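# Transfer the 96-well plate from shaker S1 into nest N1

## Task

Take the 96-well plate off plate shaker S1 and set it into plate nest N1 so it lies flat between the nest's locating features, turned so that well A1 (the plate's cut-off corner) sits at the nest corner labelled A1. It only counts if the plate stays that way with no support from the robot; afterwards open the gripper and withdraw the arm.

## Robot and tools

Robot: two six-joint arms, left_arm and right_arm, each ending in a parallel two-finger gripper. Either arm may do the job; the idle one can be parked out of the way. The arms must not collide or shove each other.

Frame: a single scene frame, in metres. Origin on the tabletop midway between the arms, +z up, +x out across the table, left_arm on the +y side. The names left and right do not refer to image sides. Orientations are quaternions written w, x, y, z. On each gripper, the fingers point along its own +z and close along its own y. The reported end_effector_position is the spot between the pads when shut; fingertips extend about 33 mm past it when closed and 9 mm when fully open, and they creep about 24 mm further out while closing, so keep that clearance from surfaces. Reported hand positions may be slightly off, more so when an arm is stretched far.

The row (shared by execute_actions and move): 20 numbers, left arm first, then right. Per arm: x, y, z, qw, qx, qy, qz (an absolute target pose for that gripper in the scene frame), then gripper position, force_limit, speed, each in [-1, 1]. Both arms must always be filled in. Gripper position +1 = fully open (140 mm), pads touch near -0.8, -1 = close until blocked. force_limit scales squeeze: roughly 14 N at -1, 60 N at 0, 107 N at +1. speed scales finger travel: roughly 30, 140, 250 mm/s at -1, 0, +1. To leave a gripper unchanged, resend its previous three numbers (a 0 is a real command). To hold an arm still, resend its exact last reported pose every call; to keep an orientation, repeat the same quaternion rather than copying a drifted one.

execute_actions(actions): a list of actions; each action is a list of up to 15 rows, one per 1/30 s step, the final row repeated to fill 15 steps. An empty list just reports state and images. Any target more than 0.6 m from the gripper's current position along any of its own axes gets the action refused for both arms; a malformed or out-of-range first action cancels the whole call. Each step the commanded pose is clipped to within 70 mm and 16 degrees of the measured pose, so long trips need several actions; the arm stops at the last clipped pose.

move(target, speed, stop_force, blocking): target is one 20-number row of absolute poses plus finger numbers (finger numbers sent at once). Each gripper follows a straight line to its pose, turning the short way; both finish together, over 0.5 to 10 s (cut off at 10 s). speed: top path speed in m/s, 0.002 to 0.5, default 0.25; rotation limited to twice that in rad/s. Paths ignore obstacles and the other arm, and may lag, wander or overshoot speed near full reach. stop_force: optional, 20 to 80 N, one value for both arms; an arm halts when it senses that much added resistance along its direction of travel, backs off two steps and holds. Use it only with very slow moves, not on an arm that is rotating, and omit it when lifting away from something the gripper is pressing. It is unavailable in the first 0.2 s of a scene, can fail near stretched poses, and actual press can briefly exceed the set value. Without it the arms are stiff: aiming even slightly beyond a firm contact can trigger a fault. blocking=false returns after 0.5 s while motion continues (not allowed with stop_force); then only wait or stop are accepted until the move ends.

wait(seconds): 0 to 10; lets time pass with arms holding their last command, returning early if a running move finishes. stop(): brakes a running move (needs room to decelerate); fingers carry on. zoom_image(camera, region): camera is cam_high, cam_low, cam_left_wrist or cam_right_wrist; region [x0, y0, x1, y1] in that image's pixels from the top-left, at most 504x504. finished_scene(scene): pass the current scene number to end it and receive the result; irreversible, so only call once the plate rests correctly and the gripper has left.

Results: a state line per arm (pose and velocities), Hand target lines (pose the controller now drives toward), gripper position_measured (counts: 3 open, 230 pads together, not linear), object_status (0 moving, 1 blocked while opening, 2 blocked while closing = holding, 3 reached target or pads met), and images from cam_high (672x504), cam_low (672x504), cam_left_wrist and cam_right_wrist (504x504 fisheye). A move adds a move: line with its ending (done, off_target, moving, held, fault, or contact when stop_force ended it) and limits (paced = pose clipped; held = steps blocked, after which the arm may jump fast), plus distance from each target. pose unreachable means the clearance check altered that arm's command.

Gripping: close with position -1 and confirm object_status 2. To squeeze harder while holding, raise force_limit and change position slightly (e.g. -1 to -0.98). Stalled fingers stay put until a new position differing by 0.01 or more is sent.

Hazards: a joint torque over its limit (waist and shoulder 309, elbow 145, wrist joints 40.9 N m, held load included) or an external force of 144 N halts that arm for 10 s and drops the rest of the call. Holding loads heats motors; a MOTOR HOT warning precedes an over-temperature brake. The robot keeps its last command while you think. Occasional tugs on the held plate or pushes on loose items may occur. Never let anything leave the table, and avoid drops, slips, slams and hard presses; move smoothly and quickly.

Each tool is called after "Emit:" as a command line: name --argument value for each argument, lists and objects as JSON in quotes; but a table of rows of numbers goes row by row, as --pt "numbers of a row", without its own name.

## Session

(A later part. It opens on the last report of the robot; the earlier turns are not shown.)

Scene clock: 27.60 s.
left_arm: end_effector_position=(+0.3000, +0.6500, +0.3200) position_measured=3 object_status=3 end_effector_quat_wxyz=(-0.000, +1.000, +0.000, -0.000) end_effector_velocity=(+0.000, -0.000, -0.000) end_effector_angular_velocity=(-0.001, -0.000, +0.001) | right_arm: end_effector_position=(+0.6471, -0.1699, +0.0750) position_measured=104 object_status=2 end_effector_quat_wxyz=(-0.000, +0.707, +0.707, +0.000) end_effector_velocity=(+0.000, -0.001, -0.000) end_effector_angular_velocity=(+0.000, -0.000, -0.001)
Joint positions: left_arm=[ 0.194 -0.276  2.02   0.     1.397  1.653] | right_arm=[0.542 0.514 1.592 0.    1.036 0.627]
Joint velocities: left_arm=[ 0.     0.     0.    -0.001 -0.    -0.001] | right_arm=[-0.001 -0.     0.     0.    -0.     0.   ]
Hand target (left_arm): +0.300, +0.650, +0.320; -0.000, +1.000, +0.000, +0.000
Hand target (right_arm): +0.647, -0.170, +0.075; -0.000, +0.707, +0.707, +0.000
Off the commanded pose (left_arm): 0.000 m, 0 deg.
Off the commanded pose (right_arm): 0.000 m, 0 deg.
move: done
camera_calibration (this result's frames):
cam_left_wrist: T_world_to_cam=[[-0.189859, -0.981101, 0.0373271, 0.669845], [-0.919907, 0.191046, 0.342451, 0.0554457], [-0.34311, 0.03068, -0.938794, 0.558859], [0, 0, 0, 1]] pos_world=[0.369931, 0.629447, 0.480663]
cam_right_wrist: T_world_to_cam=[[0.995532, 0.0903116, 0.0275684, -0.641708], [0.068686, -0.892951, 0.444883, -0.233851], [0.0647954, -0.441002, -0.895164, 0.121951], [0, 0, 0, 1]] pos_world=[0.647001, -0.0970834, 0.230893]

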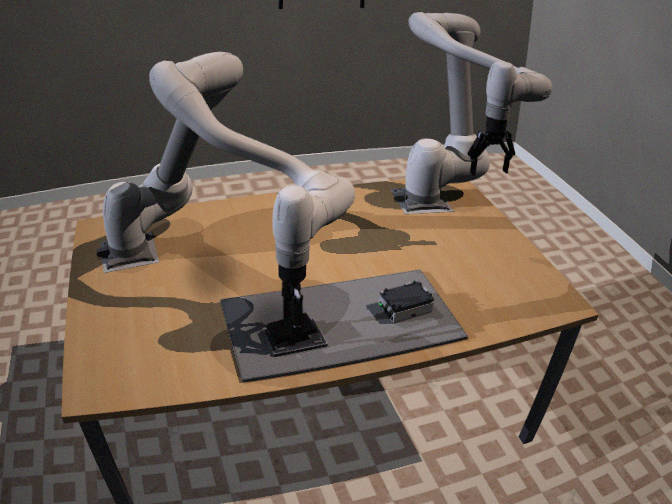

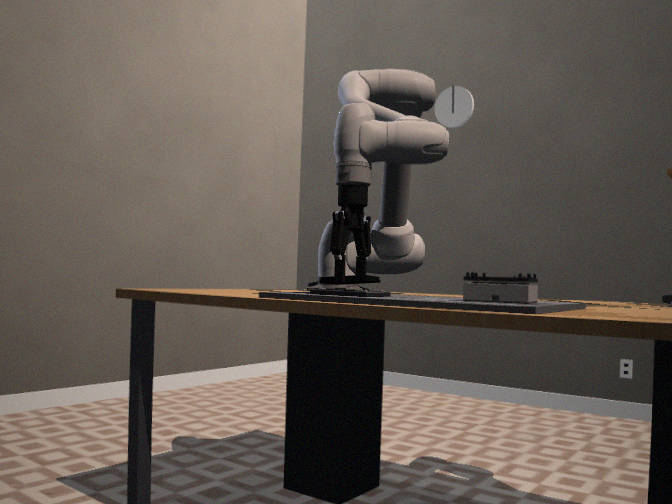

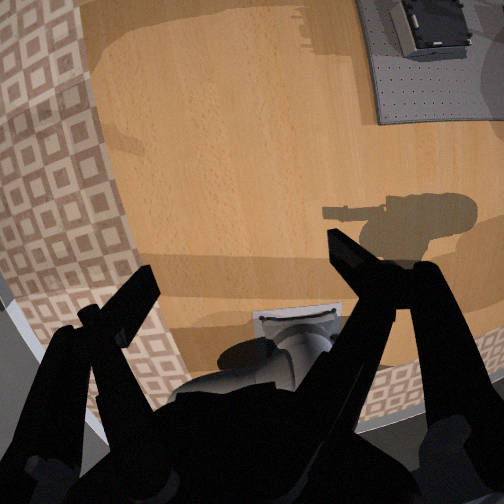

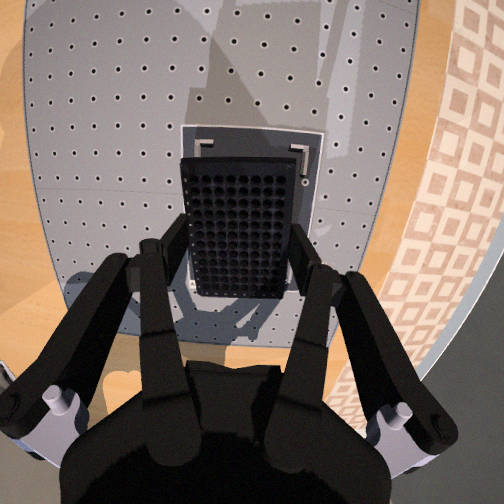

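Emit:
move --target '[0.3,0.65,0.32,0,1,0,0,1,0,0,0.658,-0.165,0.068,0,0.7071,0.7071,0,-1,-0.3,0]' --speed 0.05

Emit:
zoom_image --camera "cam_right_wrist" --region '[140, 110, 340, 310]'

Scene clock: 33.30 s.
left_arm: end_effector_position=(+0.3000, +0.6500, +0.3200) position_measured=3 object_status=3 end_effector_quat_wxyz=(-0.000, +1.000, +0.000, -0.000) end_effector_velocity=(-0.000, -0.000, +0.000) end_effector_angular_velocity=(-0.001, +0.001, +0.001) | right_arm: end_effector_position=(+0.6580, -0.1650, +0.0680) position_measured=104 object_status=2 end_effector_quat_wxyz=(+0.000, +0.707, +0.707, +0.000) end_effector_velocity=(+0.001, +0.001, -0.000) end_effector_angular_velocity=(+0.001, -0.001, +0.001)
Joint positions: left_arm=[ 0.194 -0.276  2.02   0.     1.397  1.653] | right_arm=[ 0.539  0.536  1.57  -0.     1.036  0.624]
Joint velocities: left_arm=[-0.    -0.     0.    -0.001  0.001 -0.001] | right_arm=[ 0.     0.001 -0.001  0.    -0.002 -0.001]
Hand target (left_arm): +0.300, +0.650, +0.320; -0.000, +1.000, +0.000, +0.000
Hand target (right_arm): +0.658, -0.165, +0.068; +0.000, +0.707, +0.707, -0.000
Off the commanded pose (left_arm): 0.000 m, 0 deg.
Off the commanded pose (right_arm): 0.000 m, 0 deg.
move: done
camera_calibration (this result's frames):
cam_left_wrist: T_world_to_cam=[[-0.189859, -0.981102, 0.0373273, 0.669845], [-0.919907, 0.191046, 0.342451, 0.0554458], [-0.34311, 0.0306797, -0.938794, 0.558859], [0, 0, 0, 1]] pos_world=[0.369931, 0.629447, 0.480663]
cam_right_wrist: T_world_to_cam=[[0.995542, 0.0901856, 0.0276253, -0.652842], [0.0685442, -0.892937, 0.444933, -0.227029], [0.0647941, -0.441055, -0.895138, 0.11714], [0, 0, 0, 1]] pos_world=[0.657903, -0.0921804, 0.223904]

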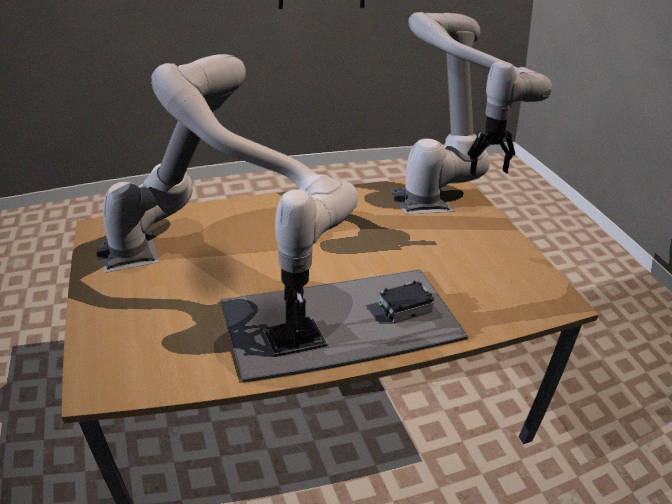

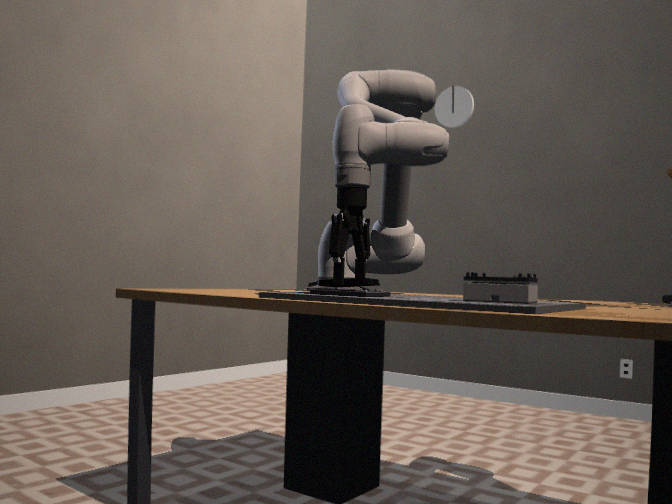

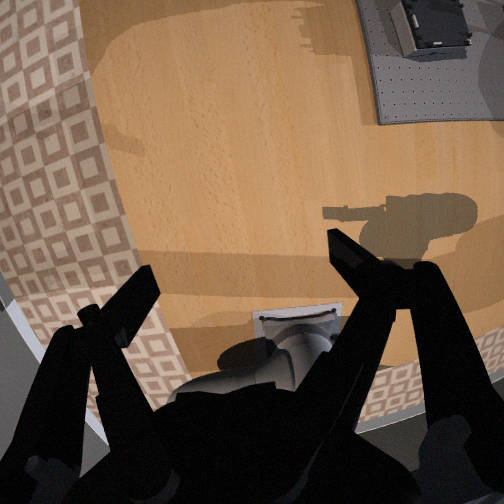

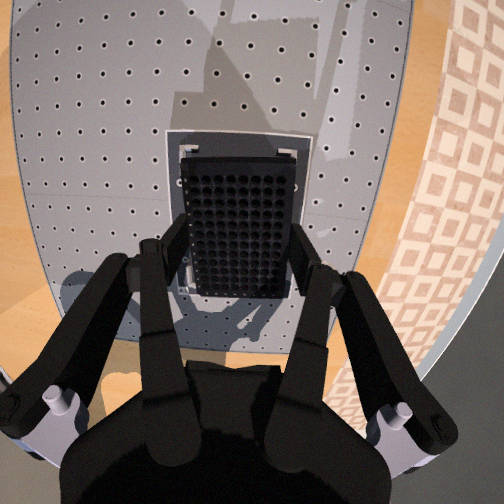

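Region (140, 110, 340, 310) of cam_right_wrist's 504x504 image, scaled by 2.520, with more detail than that image has.

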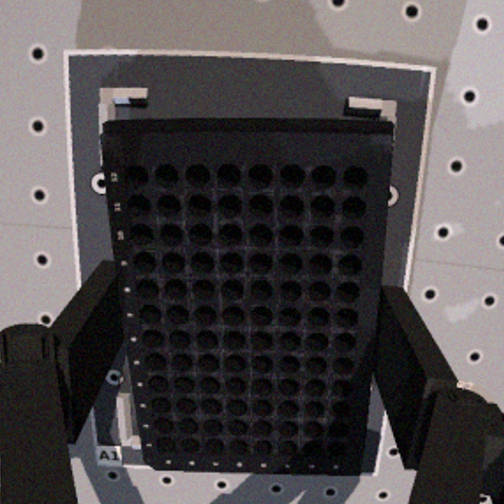

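Emit:
move --target '[0.3,0.65,0.32,0,1,0,0,1,0,0,0.658,-0.165,0.044,0,0.7071,0.7071,0,-1,-0.3,0]' --speed 0.015 --stop_force 20

Emit:
zoom_image --camera "cam_right_wrist" --region '[140, 110, 340, 310]'

Scene clock: 37.80 s.
left_arm: end_effector_position=(+0.3000, +0.6500, +0.3200) position_measured=3 object_status=3 end_effector_quat_wxyz=(-0.000, +1.000, -0.000, -0.000) end_effector_velocity=(-0.000, +0.000, -0.000) end_effector_angular_velocity=(+0.001, +0.000, +0.002) | right_arm: end_effector_position=(+0.6580, -0.1650, +0.0571) position_measured=104 object_status=2 end_effector_quat_wxyz=(-0.000, +0.707, +0.707, -0.000) end_effector_velocity=(-0.000, +0.000, +0.003) end_effector_angular_velocity=(+0.001, +0.001, -0.001)
Joint positions: left_arm=[ 0.194 -0.276  2.02   0.     1.397  1.653] | right_arm=[ 0.538  0.545  1.578 -0.     1.019  0.624]
Joint velocities: left_arm=[ 0.     0.     0.     0.001 -0.    -0.001] | right_arm=[ 0.    -0.002 -0.002  0.001  0.005 -0.   ]
Hand target (left_arm): +0.300, +0.650, +0.320; +0.000, +1.000, -0.000, +0.000
Hand target (right_arm): +0.658, -0.165, +0.057; +0.000, +0.707, +0.707, +0.000
Off the commanded pose (left_arm): 0.000 m, 0 deg.
Off the commanded pose (right_arm): 0.013 m, 0 deg.
move: contact (right_arm)
camera_calibration (this result's frames):
cam_left_wrist: T_world_to_cam=[[-0.189861, -0.981101, 0.0373271, 0.669845], [-0.919907, 0.191048, 0.34245, 0.0554447], [-0.34311, 0.0306805, -0.938794, 0.558859], [0, 0, 0, 1]] pos_world=[0.369931, 0.629447, 0.480663]
cam_right_wrist: T_world_to_cam=[[0.99554, 0.0902413, 0.0275029, -0.652513], [0.068643, -0.892893, 0.445006, -0.222225], [0.0647151, -0.441134, -0.895105, 0.107354], [0, 0, 0, 1]] pos_world=[0.65791, -0.0921823, 0.21293]

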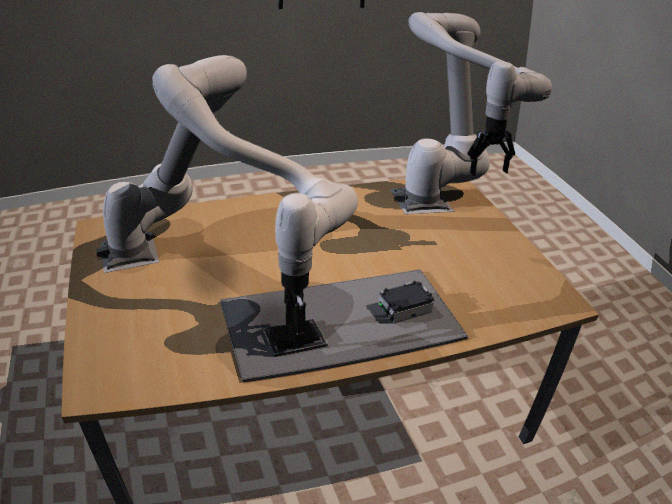

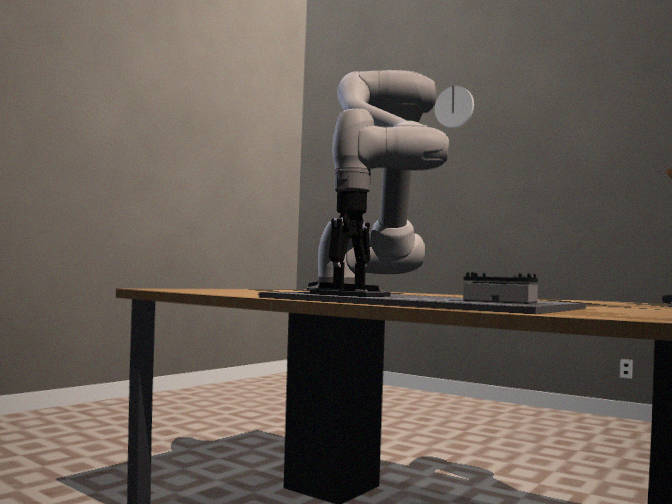

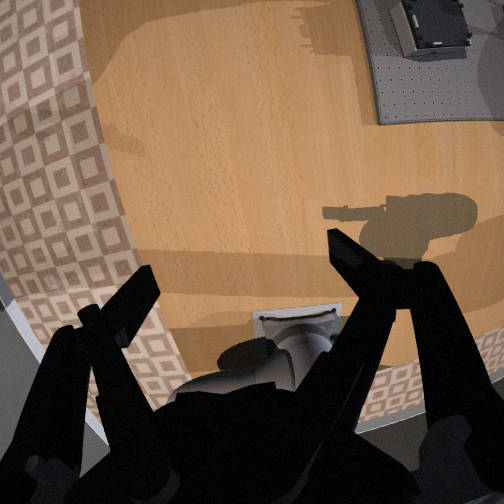

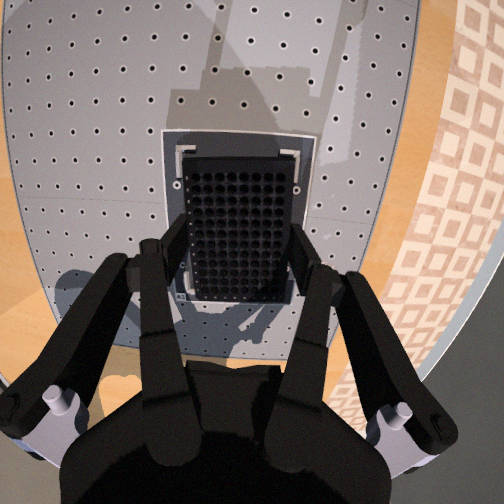

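Region (140, 110, 340, 310) of cam_right_wrist's 504x504 image, scaled by 2.520, with more detail than that image has.

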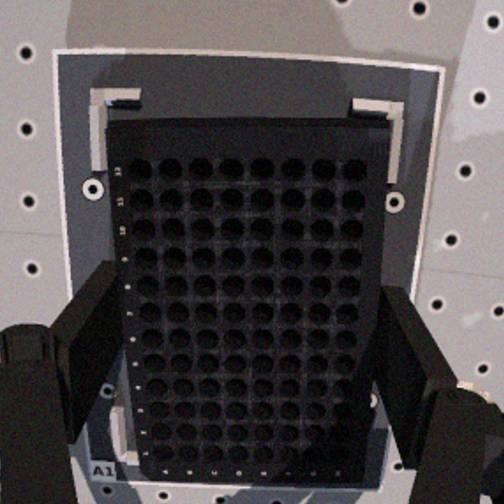

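Emit:
move --target '[0.3,0.65,0.32,0,1,0,0,1,0,0,0.658,-0.163,0.066,0,0.7175,0.6966,0,-1,-0.3,0]' --speed 0.03

Emit:
move --target '[0.3,0.65,0.32,0,1,0,0,1,0,0,0.658,-0.163,0.044,0,0.7175,0.6966,0,-1,-0.3,0]' --speed 0.015 --stop_force 20

Emit:
zoom_image --camera "cam_right_wrist" --region '[140, 110, 340, 310]'

Scene clock: 42.37 s.
left_arm: end_effector_position=(+0.3000, +0.6500, +0.3200) position_measured=3 object_status=3 end_effector_quat_wxyz=(-0.000, +1.000, -0.000, -0.000) end_effector_velocity=(+0.000, +0.000, -0.000) end_effector_angular_velocity=(+0.001, -0.000, +0.000) | right_arm: end_effector_position=(+0.6580, -0.1631, +0.0660) position_measured=104 object_status=2 end_effector_quat_wxyz=(+0.000, +0.717, +0.697, -0.000) end_effector_velocity=(+0.000, +0.001, +0.001) end_effector_angular_velocity=(+0.001, -0.002, -0.002)
Joint positions: left_arm=[ 0.194 -0.276  2.02   0.     1.397  1.653] | right_arm=[ 0.54   0.539  1.569 -0.     1.034  0.656]
Joint velocities: left_arm=[-0.001  0.     0.     0.001 -0.001 -0.001] | right_arm=[ 0.    -0.    -0.001 -0.001 -0.001  0.002]
Hand target (left_arm): +0.300, +0.650, +0.320; -0.000, +1.000, -0.000, +0.000
Hand target (right_arm): +0.658, -0.163, +0.066; +0.000, +0.717, +0.697, +0.000
Off the commanded pose (left_arm): 0.000 m, 0 deg.
Off the commanded pose (right_arm): 0.000 m, 0 deg.
move: done
camera_calibration (this result's frames):
cam_left_wrist: T_world_to_cam=[[-0.189861, -0.981101, 0.0373273, 0.669845], [-0.919907, 0.191048, 0.342451, 0.0554446], [-0.34311, 0.0306804, -0.938794, 0.558859], [0, 0, 0, 1]] pos_world=[0.369931, 0.629447, 0.480663]
cam_right_wrist: T_world_to_cam=[[0.997771, 0.0607649, 0.0275871, -0.659231], [0.0421765, -0.894556, 0.444961, -0.207288], [0.0517162, -0.442805, -0.895125, 0.124469], [0, 0, 0, 1]] pos_world=[0.660067, -0.0902572, 0.221836]

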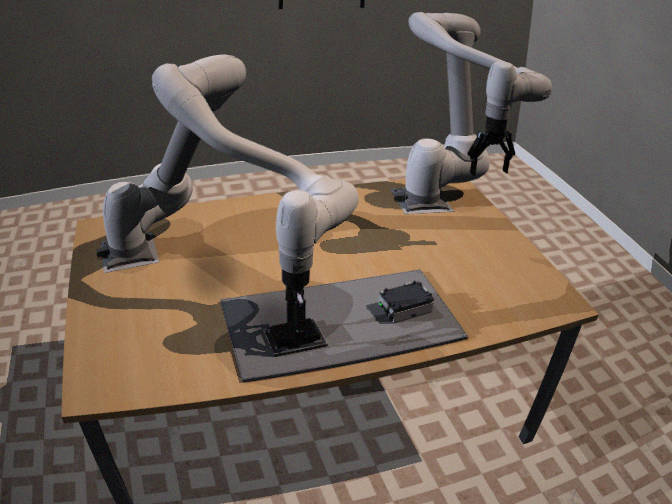

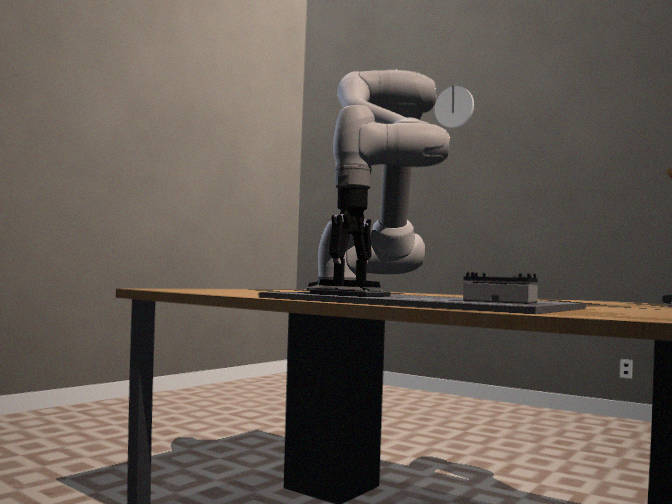

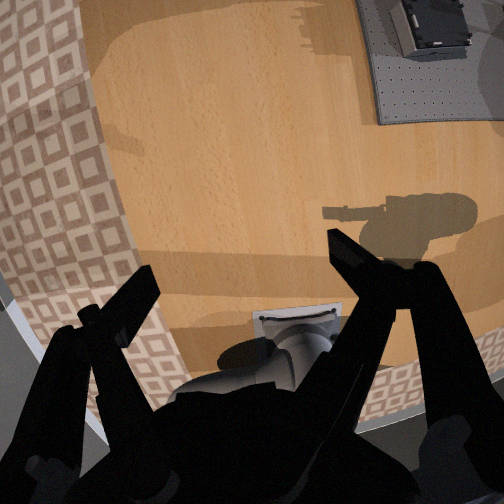

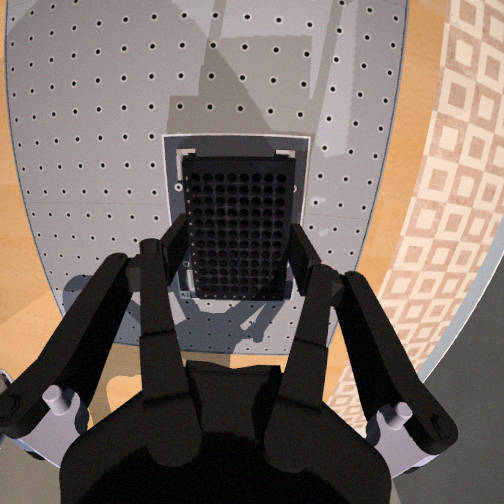

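Scene clock: 43.33 s.
left_arm: end_effector_position=(+0.3000, +0.6500, +0.3200) position_measured=3 object_status=3 end_effector_quat_wxyz=(-0.000, +1.000, -0.000, -0.000) end_effector_velocity=(-0.000, -0.000, -0.000) end_effector_angular_velocity=(-0.001, +0.001, -0.001) | right_arm: end_effector_position=(+0.6581, -0.1630, +0.0566) position_measured=104 object_status=2 end_effector_quat_wxyz=(+0.000, +0.717, +0.697, +0.000) end_effector_velocity=(-0.001, +0.001, +0.003) end_effector_angular_velocity=(-0.001, -0.001, +0.003)
Joint positions: left_arm=[ 0.194 -0.276  2.02   0.     1.397  1.653] | right_arm=[ 0.54   0.547  1.575 -0.     1.019  0.656]
Joint velocities: left_arm=[-0.     0.    -0.    -0.001  0.001  0.001] | right_arm=[ 0.002 -0.002 -0.003 -0.001  0.005 -0.   ]
Hand target (left_arm): +0.300, +0.650, +0.320; -0.000, +1.000, -0.000, +0.000
Hand target (right_arm): +0.658, -0.163, +0.057; +0.000, +0.717, +0.697, +0.000
Off the commanded pose (left_arm): 0.000 m, 0 deg.
Off the commanded pose (right_arm): 0.013 m, 0 deg.
move: contact (right_arm)
camera_calibration (this result's frames):
cam_left_wrist: T_world_to_cam=[[-0.189861, -0.981101, 0.0373274, 0.669845], [-0.919907, 0.191048, 0.342451, 0.0554445], [-0.34311, 0.0306803, -0.938794, 0.558859], [0, 0, 0, 1]] pos_world=[0.369931, 0.629447, 0.480663]
cam_right_wrist: T_world_to_cam=[[0.997766, 0.0607212, 0.027868, -0.65912], [0.0420222, -0.894645, 0.444797, -0.202943], [0.0519406, -0.442632, -0.895198, 0.116014], [0, 0, 0, 1]] pos_world=[0.66015, -0.0901882, 0.212492]

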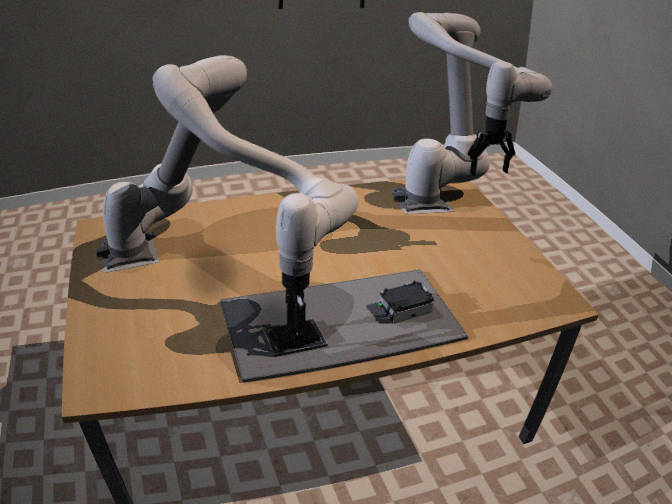

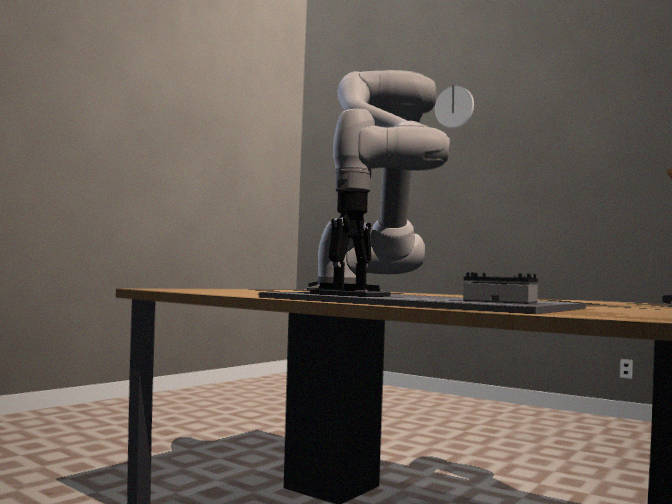

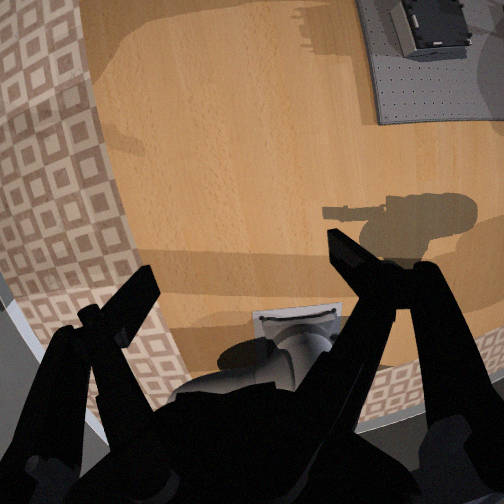

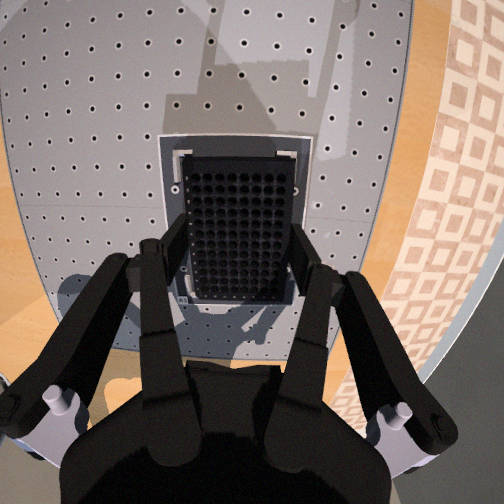

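Region (140, 110, 340, 310) of cam_right_wrist's 504x504 image, scaled by 2.520, with more detail than that image has.

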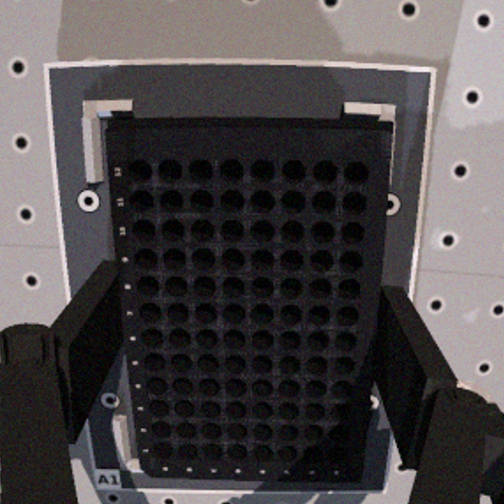

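Emit:
move --target '[0.3,0.65,0.32,0,1,0,0,1,0,0,0.6555,-0.163,0.066,0,0.7175,0.6966,0,-1,-0.3,0]' --speed 0.03

Emit:
move --target '[0.3,0.65,0.32,0,1,0,0,1,0,0,0.6555,-0.163,0.044,0,0.7175,0.6966,0,-1,-0.3,0]' --speed 0.015 --stop_force 20

Emit:
zoom_image --camera "cam_right_wrist" --region '[140, 110, 340, 310]'

Scene clock: 47.97 s.
left_arm: end_effector_position=(+0.3000, +0.6500, +0.3200) position_measured=3 object_status=3 end_effector_quat_wxyz=(-0.000, +1.000, -0.000, -0.000) end_effector_velocity=(+0.000, +0.000, -0.000) end_effector_angular_velocity=(+0.001, -0.000, -0.001) | right_arm: end_effector_position=(+0.6555, -0.1630, +0.0660) position_measured=104 object_status=2 end_effector_quat_wxyz=(+0.000, +0.717, +0.697, -0.000) end_effector_velocity=(-0.000, +0.000, +0.001) end_effector_angular_velocity=(-0.000, -0.001, +0.001)
Joint positions: left_arm=[ 0.194 -0.276  2.02   0.     1.397  1.653] | right_arm=[ 0.542  0.536  1.574 -0.     1.032  0.658]
Joint velocities: left_arm=[ 0.    -0.     0.     0.001 -0.     0.001] | right_arm=[ 0.001 -0.001 -0.    -0.001  0.     0.   ]
Hand target (left_arm): +0.300, +0.650, +0.320; -0.000, +1.000, -0.000, +0.000
Hand target (right_arm): +0.655, -0.163, +0.066; +0.000, +0.717, +0.697, +0.000
Off the commanded pose (left_arm): 0.000 m, 0 deg.
Off the commanded pose (right_arm): 0.000 m, 0 deg.
move: done
camera_calibration (this result's frames):
cam_left_wrist: T_world_to_cam=[[-0.189861, -0.981101, 0.0373272, 0.669845], [-0.919907, 0.191048, 0.342451, 0.0554446], [-0.34311, 0.0306805, -0.938794, 0.558859], [0, 0, 0, 1]] pos_world=[0.369931, 0.629447, 0.480663]
cam_right_wrist: T_world_to_cam=[[0.997774, 0.0607151, 0.0275816, -0.65673], [0.0421341, -0.894557, 0.444964, -0.207115], [0.0516893, -0.442811, -0.895124, 0.124624], [0, 0, 0, 1]] pos_world=[0.657553, -0.0902179, 0.221826]

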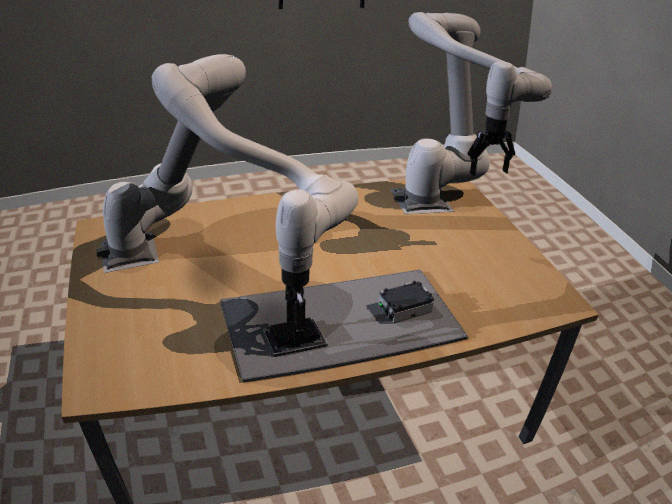

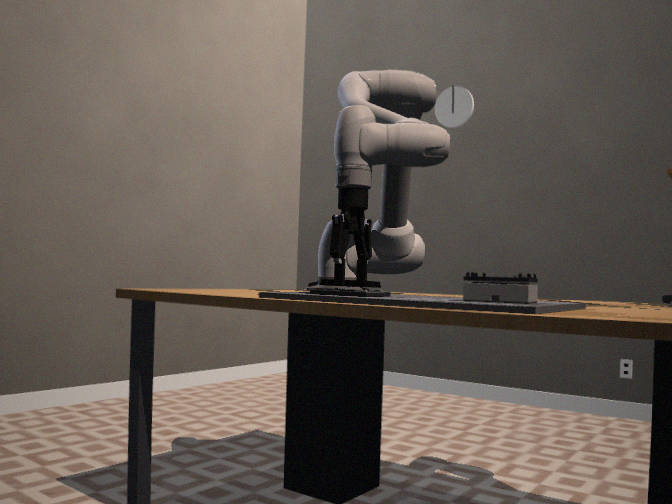

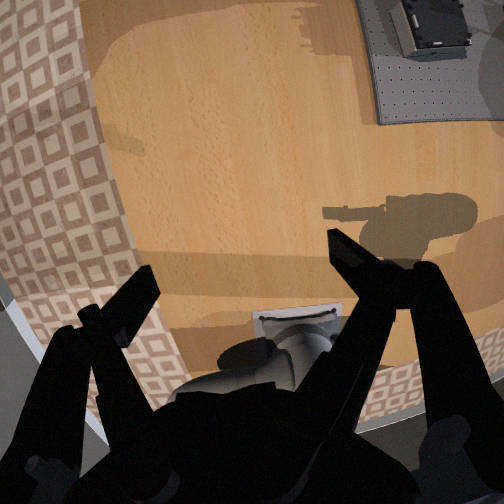

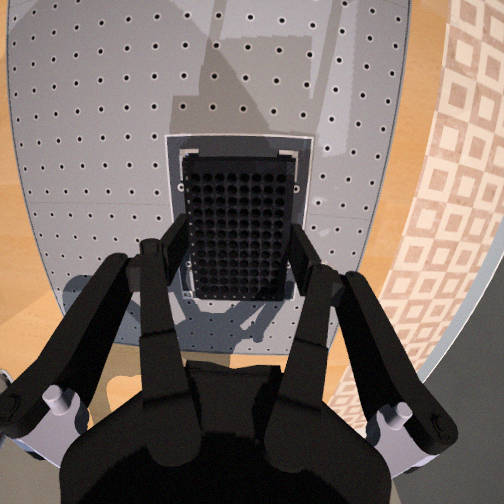

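Scene clock: 48.97 s.
left_arm: end_effector_position=(+0.3000, +0.6500, +0.3200) position_measured=3 object_status=3 end_effector_quat_wxyz=(-0.000, +1.000, -0.000, -0.000) end_effector_velocity=(+0.000, -0.000, +0.000) end_effector_angular_velocity=(+0.000, -0.001, -0.001) | right_arm: end_effector_position=(+0.6554, -0.1630, +0.0560) position_measured=104 object_status=2 end_effector_quat_wxyz=(-0.000, +0.717, +0.697, -0.000) end_effector_velocity=(+0.000, -0.000, +0.003) end_effector_angular_velocity=(-0.000, +0.000, -0.000)
Joint positions: left_arm=[ 0.194 -0.276  2.02   0.     1.397  1.653] | right_arm=[0.542 0.545 1.58  0.    1.017 0.658]
Joint velocities: left_arm=[-0.    -0.    -0.    -0.    -0.001  0.001] | right_arm=[-0.    -0.002 -0.002  0.     0.004  0.   ]
Hand target (left_arm): +0.300, +0.650, +0.320; -0.000, +1.000, -0.000, +0.000
Hand target (right_arm): +0.656, -0.163, +0.056; -0.000, +0.717, +0.697, -0.000
Off the commanded pose (left_arm): 0.000 m, 0 deg.
Off the commanded pose (right_arm): 0.012 m, 0 deg.
move: contact (right_arm)
camera_calibration (this result's frames):
cam_left_wrist: T_world_to_cam=[[-0.189861, -0.981101, 0.0373271, 0.669845], [-0.919907, 0.191048, 0.342451, 0.0554445], [-0.34311, 0.0306806, -0.938794, 0.558859], [0, 0, 0, 1]] pos_world=[0.369931, 0.629447, 0.480663]
cam_right_wrist: T_world_to_cam=[[0.99778, 0.060688, 0.0274173, -0.656406], [0.0421802, -0.894534, 0.445006, -0.202709], [0.0515322, -0.442862, -0.895108, 0.115782], [0, 0, 0, 1]] pos_world=[0.657532, -0.0902184, 0.211841]

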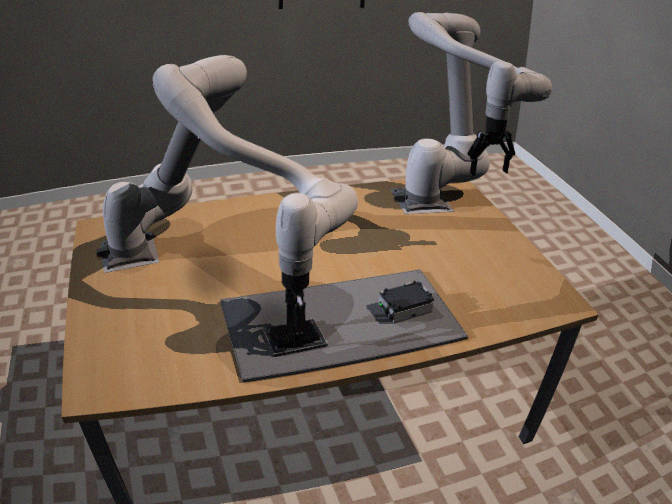

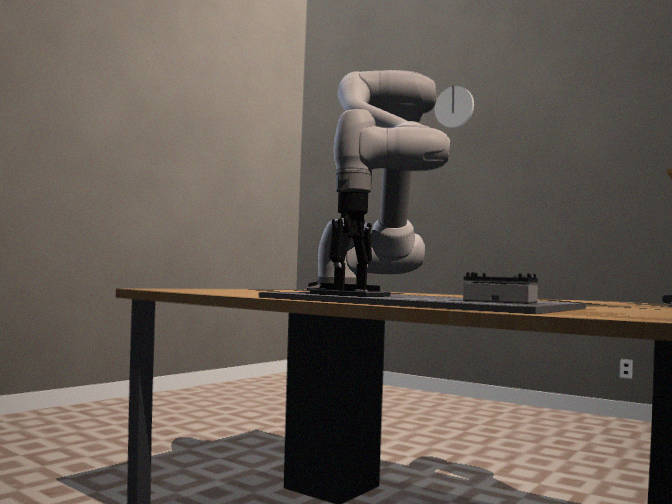

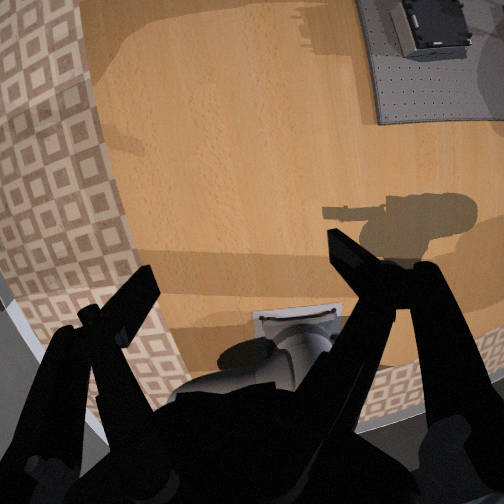

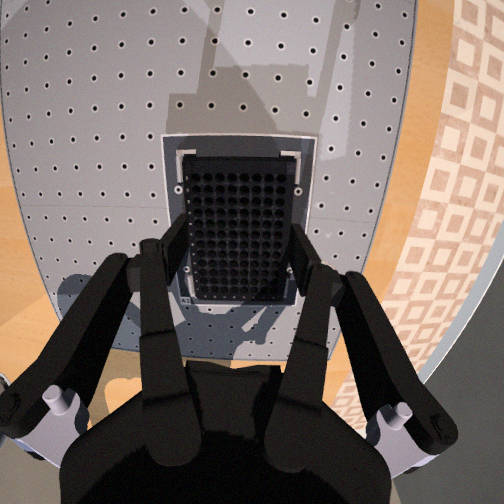

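Region (140, 110, 340, 310) of cam_right_wrist's 504x504 image, scaled by 2.520, with more detail than that image has.

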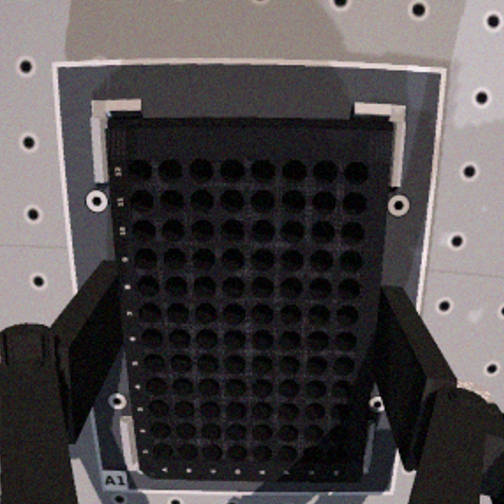

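Centred. Release and inspect.

Emit:
move --target '[0.3,0.65,0.32,0,1,0,0,1,0,0,0.6555,-0.163,0.057,0,0.7175,0.6966,0,0.45,0,-0.5]'

Emit:
move --target '[0.3,0.65,0.32,0,1,0,0,1,0,0,0.655,-0.1,0.2,0,0.7175,0.6966,0,1,0,0]'

Emit:
zoom_image --camera "cam_right_wrist" --region '[170, 70, 330, 250]'

Emit:
zoom_image --camera "cam_low" --region '[300, 270, 400, 305]'

Emit:
zoom_image --camera "cam_high" --region '[250, 300, 340, 370]'

Scene clock: 53.10 s.
left_arm: end_effector_position=(+0.3000, +0.6500, +0.3200) position_measured=3 object_status=3 end_effector_quat_wxyz=(-0.000, +1.000, -0.000, -0.000) end_effector_velocity=(-0.001, -0.001, -0.000) end_effector_angular_velocity=(-0.001, +0.001, +0.001) | right_arm: end_effector_position=(+0.6555, -0.1630, +0.0570) position_measured=72 object_status=3 end_effector_quat_wxyz=(+0.000, +0.717, +0.697, -0.000) end_effector_velocity=(-0.000, +0.001, -0.000) end_effector_angular_velocity=(+0.000, -0.000, +0.001)
Joint positions: left_arm=[ 0.194 -0.276  2.02   0.     1.397  1.653] | right_arm=[ 0.542  0.544  1.58  -0.     1.018  0.658]
Joint velocities: left_arm=[-0.001 -0.     0.    -0.001  0.001 -0.001] | right_arm=[ 0.001  0.001 -0.     0.    -0.001  0.   ]
Hand target (left_arm): +0.300, +0.650, +0.320; -0.000, +1.000, -0.000, +0.000
Hand target (right_arm): +0.655, -0.163, +0.057; +0.000, +0.717, +0.697, -0.000
Off the commanded pose (left_arm): 0.000 m, 0 deg.
Off the commanded pose (right_arm): 0.000 m, 0 deg.
move: done
camera_calibration (this result's frames):
cam_left_wrist: T_world_to_cam=[[-0.189861, -0.981101, 0.0373272, 0.669845], [-0.919907, 0.191048, 0.342451, 0.0554446], [-0.34311, 0.0306805, -0.938794, 0.558859], [0, 0, 0, 1]] pos_world=[0.369931, 0.629447, 0.480663]
cam_right_wrist: T_world_to_cam=[[0.997772, 0.0607427, 0.0276097, -0.656491], [0.0421454, -0.894548, 0.44498, -0.203129], [0.0517275, -0.442825, -0.895115, 0.116577], [0, 0, 0, 1]] pos_world=[0.657559, -0.0902087, 0.212863]

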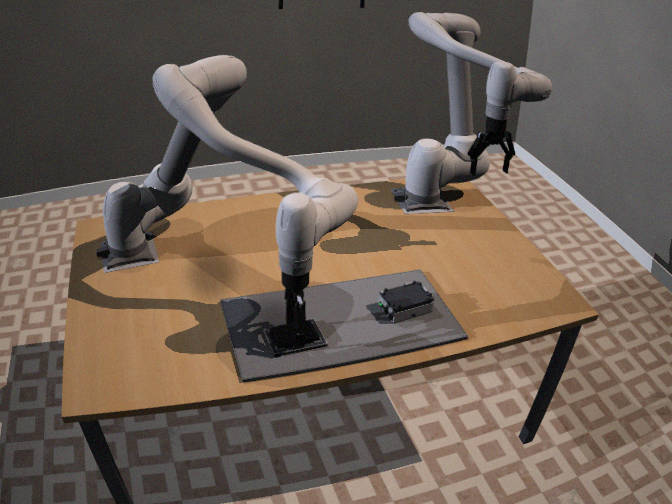

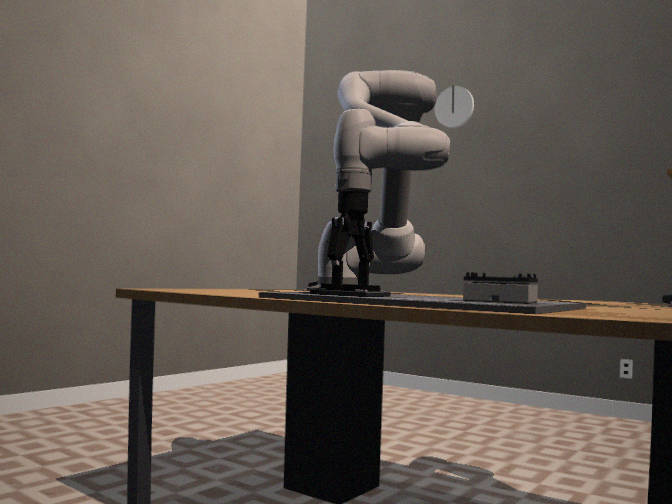

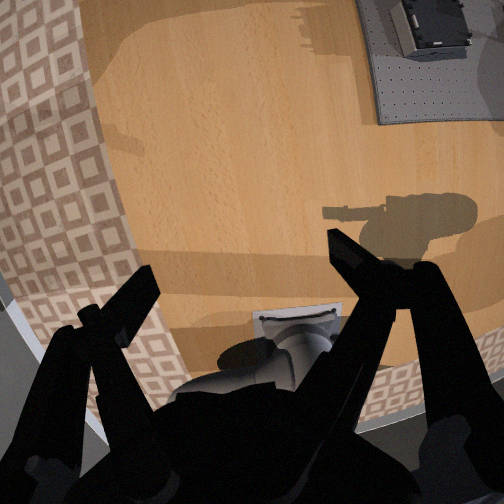

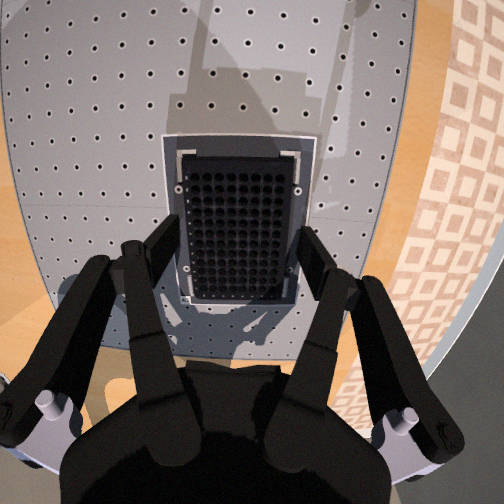

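Scene clock: 54.13 s.
left_arm: end_effector_position=(+0.3000, +0.6500, +0.3200) position_measured=3 object_status=3 end_effector_quat_wxyz=(-0.000, +1.000, -0.000, -0.000) end_effector_velocity=(-0.000, -0.001, +0.000) end_effector_angular_velocity=(-0.002, +0.001, +0.000) | right_arm: end_effector_position=(+0.6548, -0.1002, +0.2001) position_measured=3 object_status=3 end_effector_quat_wxyz=(-0.000, +0.718, +0.696, +0.000) end_effector_velocity=(-0.000, +0.001, +0.001) end_effector_angular_velocity=(-0.000, +0.000, +0.001)
Joint positions: left_arm=[ 0.194 -0.276  2.02   0.     1.397  1.653] | right_arm=[0.604 0.508 1.357 0.    1.277 0.719]
Joint velocities: left_arm=[ 0.     0.    -0.    -0.002  0.001  0.   ] | right_arm=[ 0.001 -0.    -0.002 -0.     0.003  0.   ]
Hand target (left_arm): +0.300, +0.650, +0.320; -0.000, +1.000, -0.000, +0.000
Hand target (right_arm): +0.655, -0.100, +0.200; -0.000, +0.718, +0.696, +0.000
Off the commanded pose (left_arm): 0.000 m, 0 deg.
Off the commanded pose (right_arm): 0.000 m, 0 deg.
move: done
camera_calibration (this result's frames):
cam_left_wrist: T_world_to_cam=[[-0.189861, -0.981101, 0.0373274, 0.669845], [-0.919907, 0.191048, 0.342451, 0.0554444], [-0.34311, 0.0306804, -0.938794, 0.558859], [0, 0, 0, 1]] pos_world=[0.369931, 0.629447, 0.480663]
cam_right_wrist: T_world_to_cam=[[0.997797, 0.0603392, 0.0275901, -0.663604], [0.0418017, -0.894645, 0.444817, -0.210333], [0.0515233, -0.442684, -0.895196, 0.272654], [0, 0, 0, 1]] pos_world=[0.656886, -0.0274325, 0.355947]

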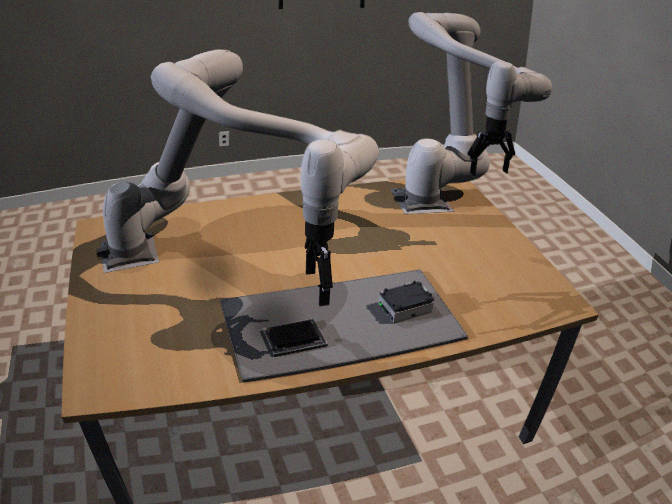

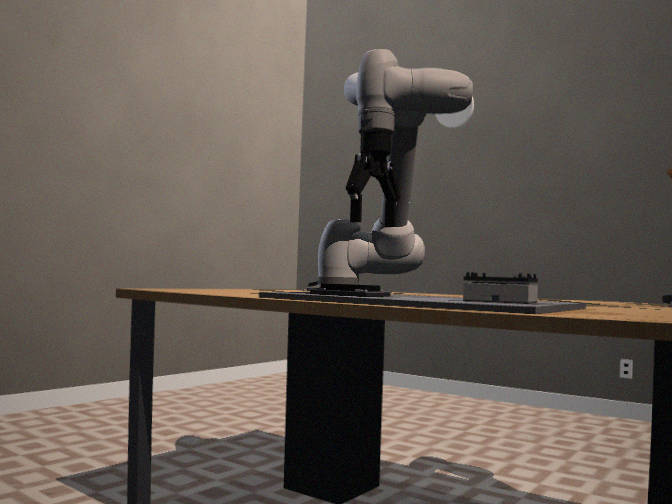

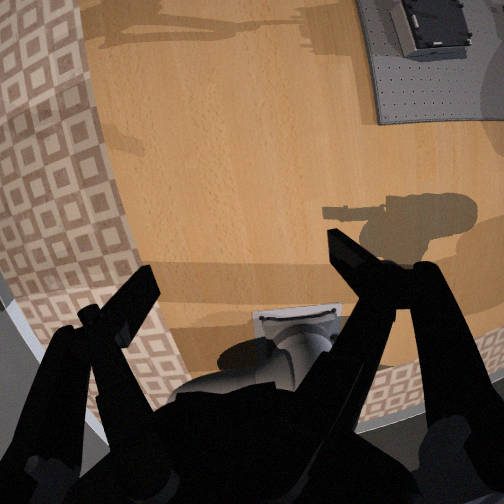

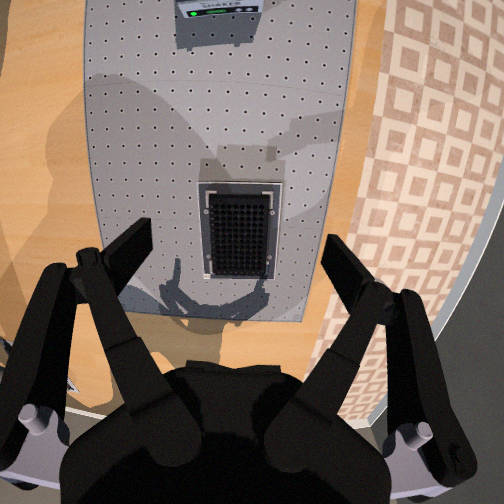

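Region (170, 70, 330, 250) of cam_right_wrist's 504x504 image, scaled by 2.800, with more detail than that image has.

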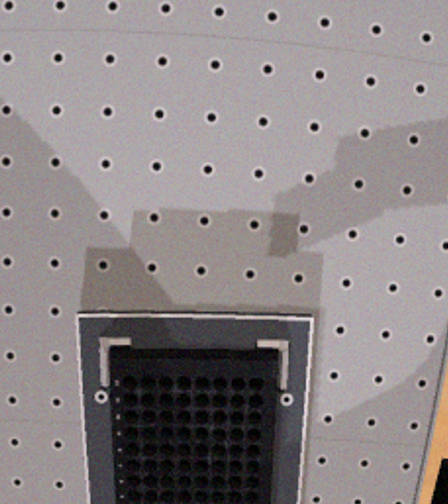

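Region (300, 270, 400, 305) of cam_low's 672x504 image, scaled by 5.040, with more detail than that image has; it fills the top 176 rows of this view, and the rest is white.

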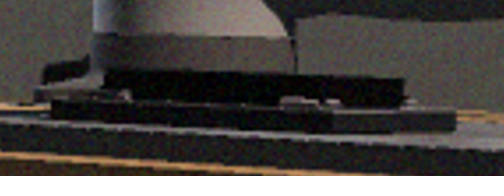

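Region (250, 300, 340, 370) of cam_high's 672x504 image, scaled by 5.600, with more detail than that image has.

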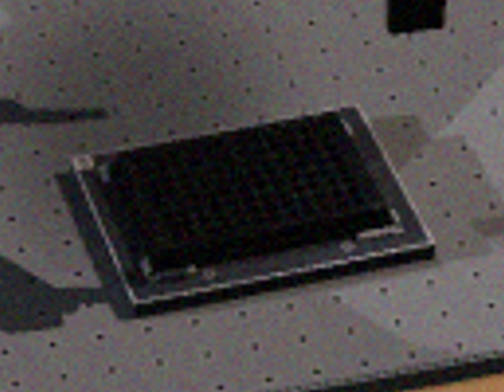

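Emit:
zoom_image --camera "cam_right_wrist" --region '[190, 175, 290, 290]'

Region (190, 175, 290, 290) of cam_right_wrist's 504x504 image, scaled by 4.383, with more detail than that image has; it fills the left 438 columns of this view, and the rest is white.

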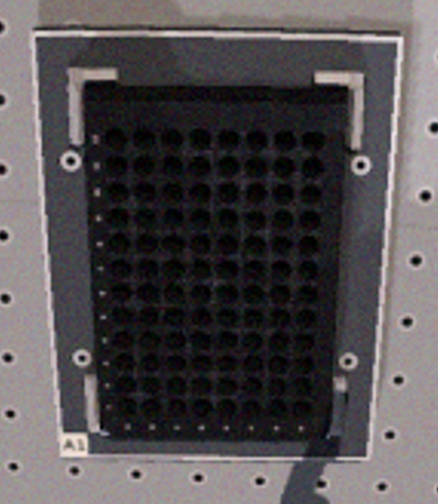

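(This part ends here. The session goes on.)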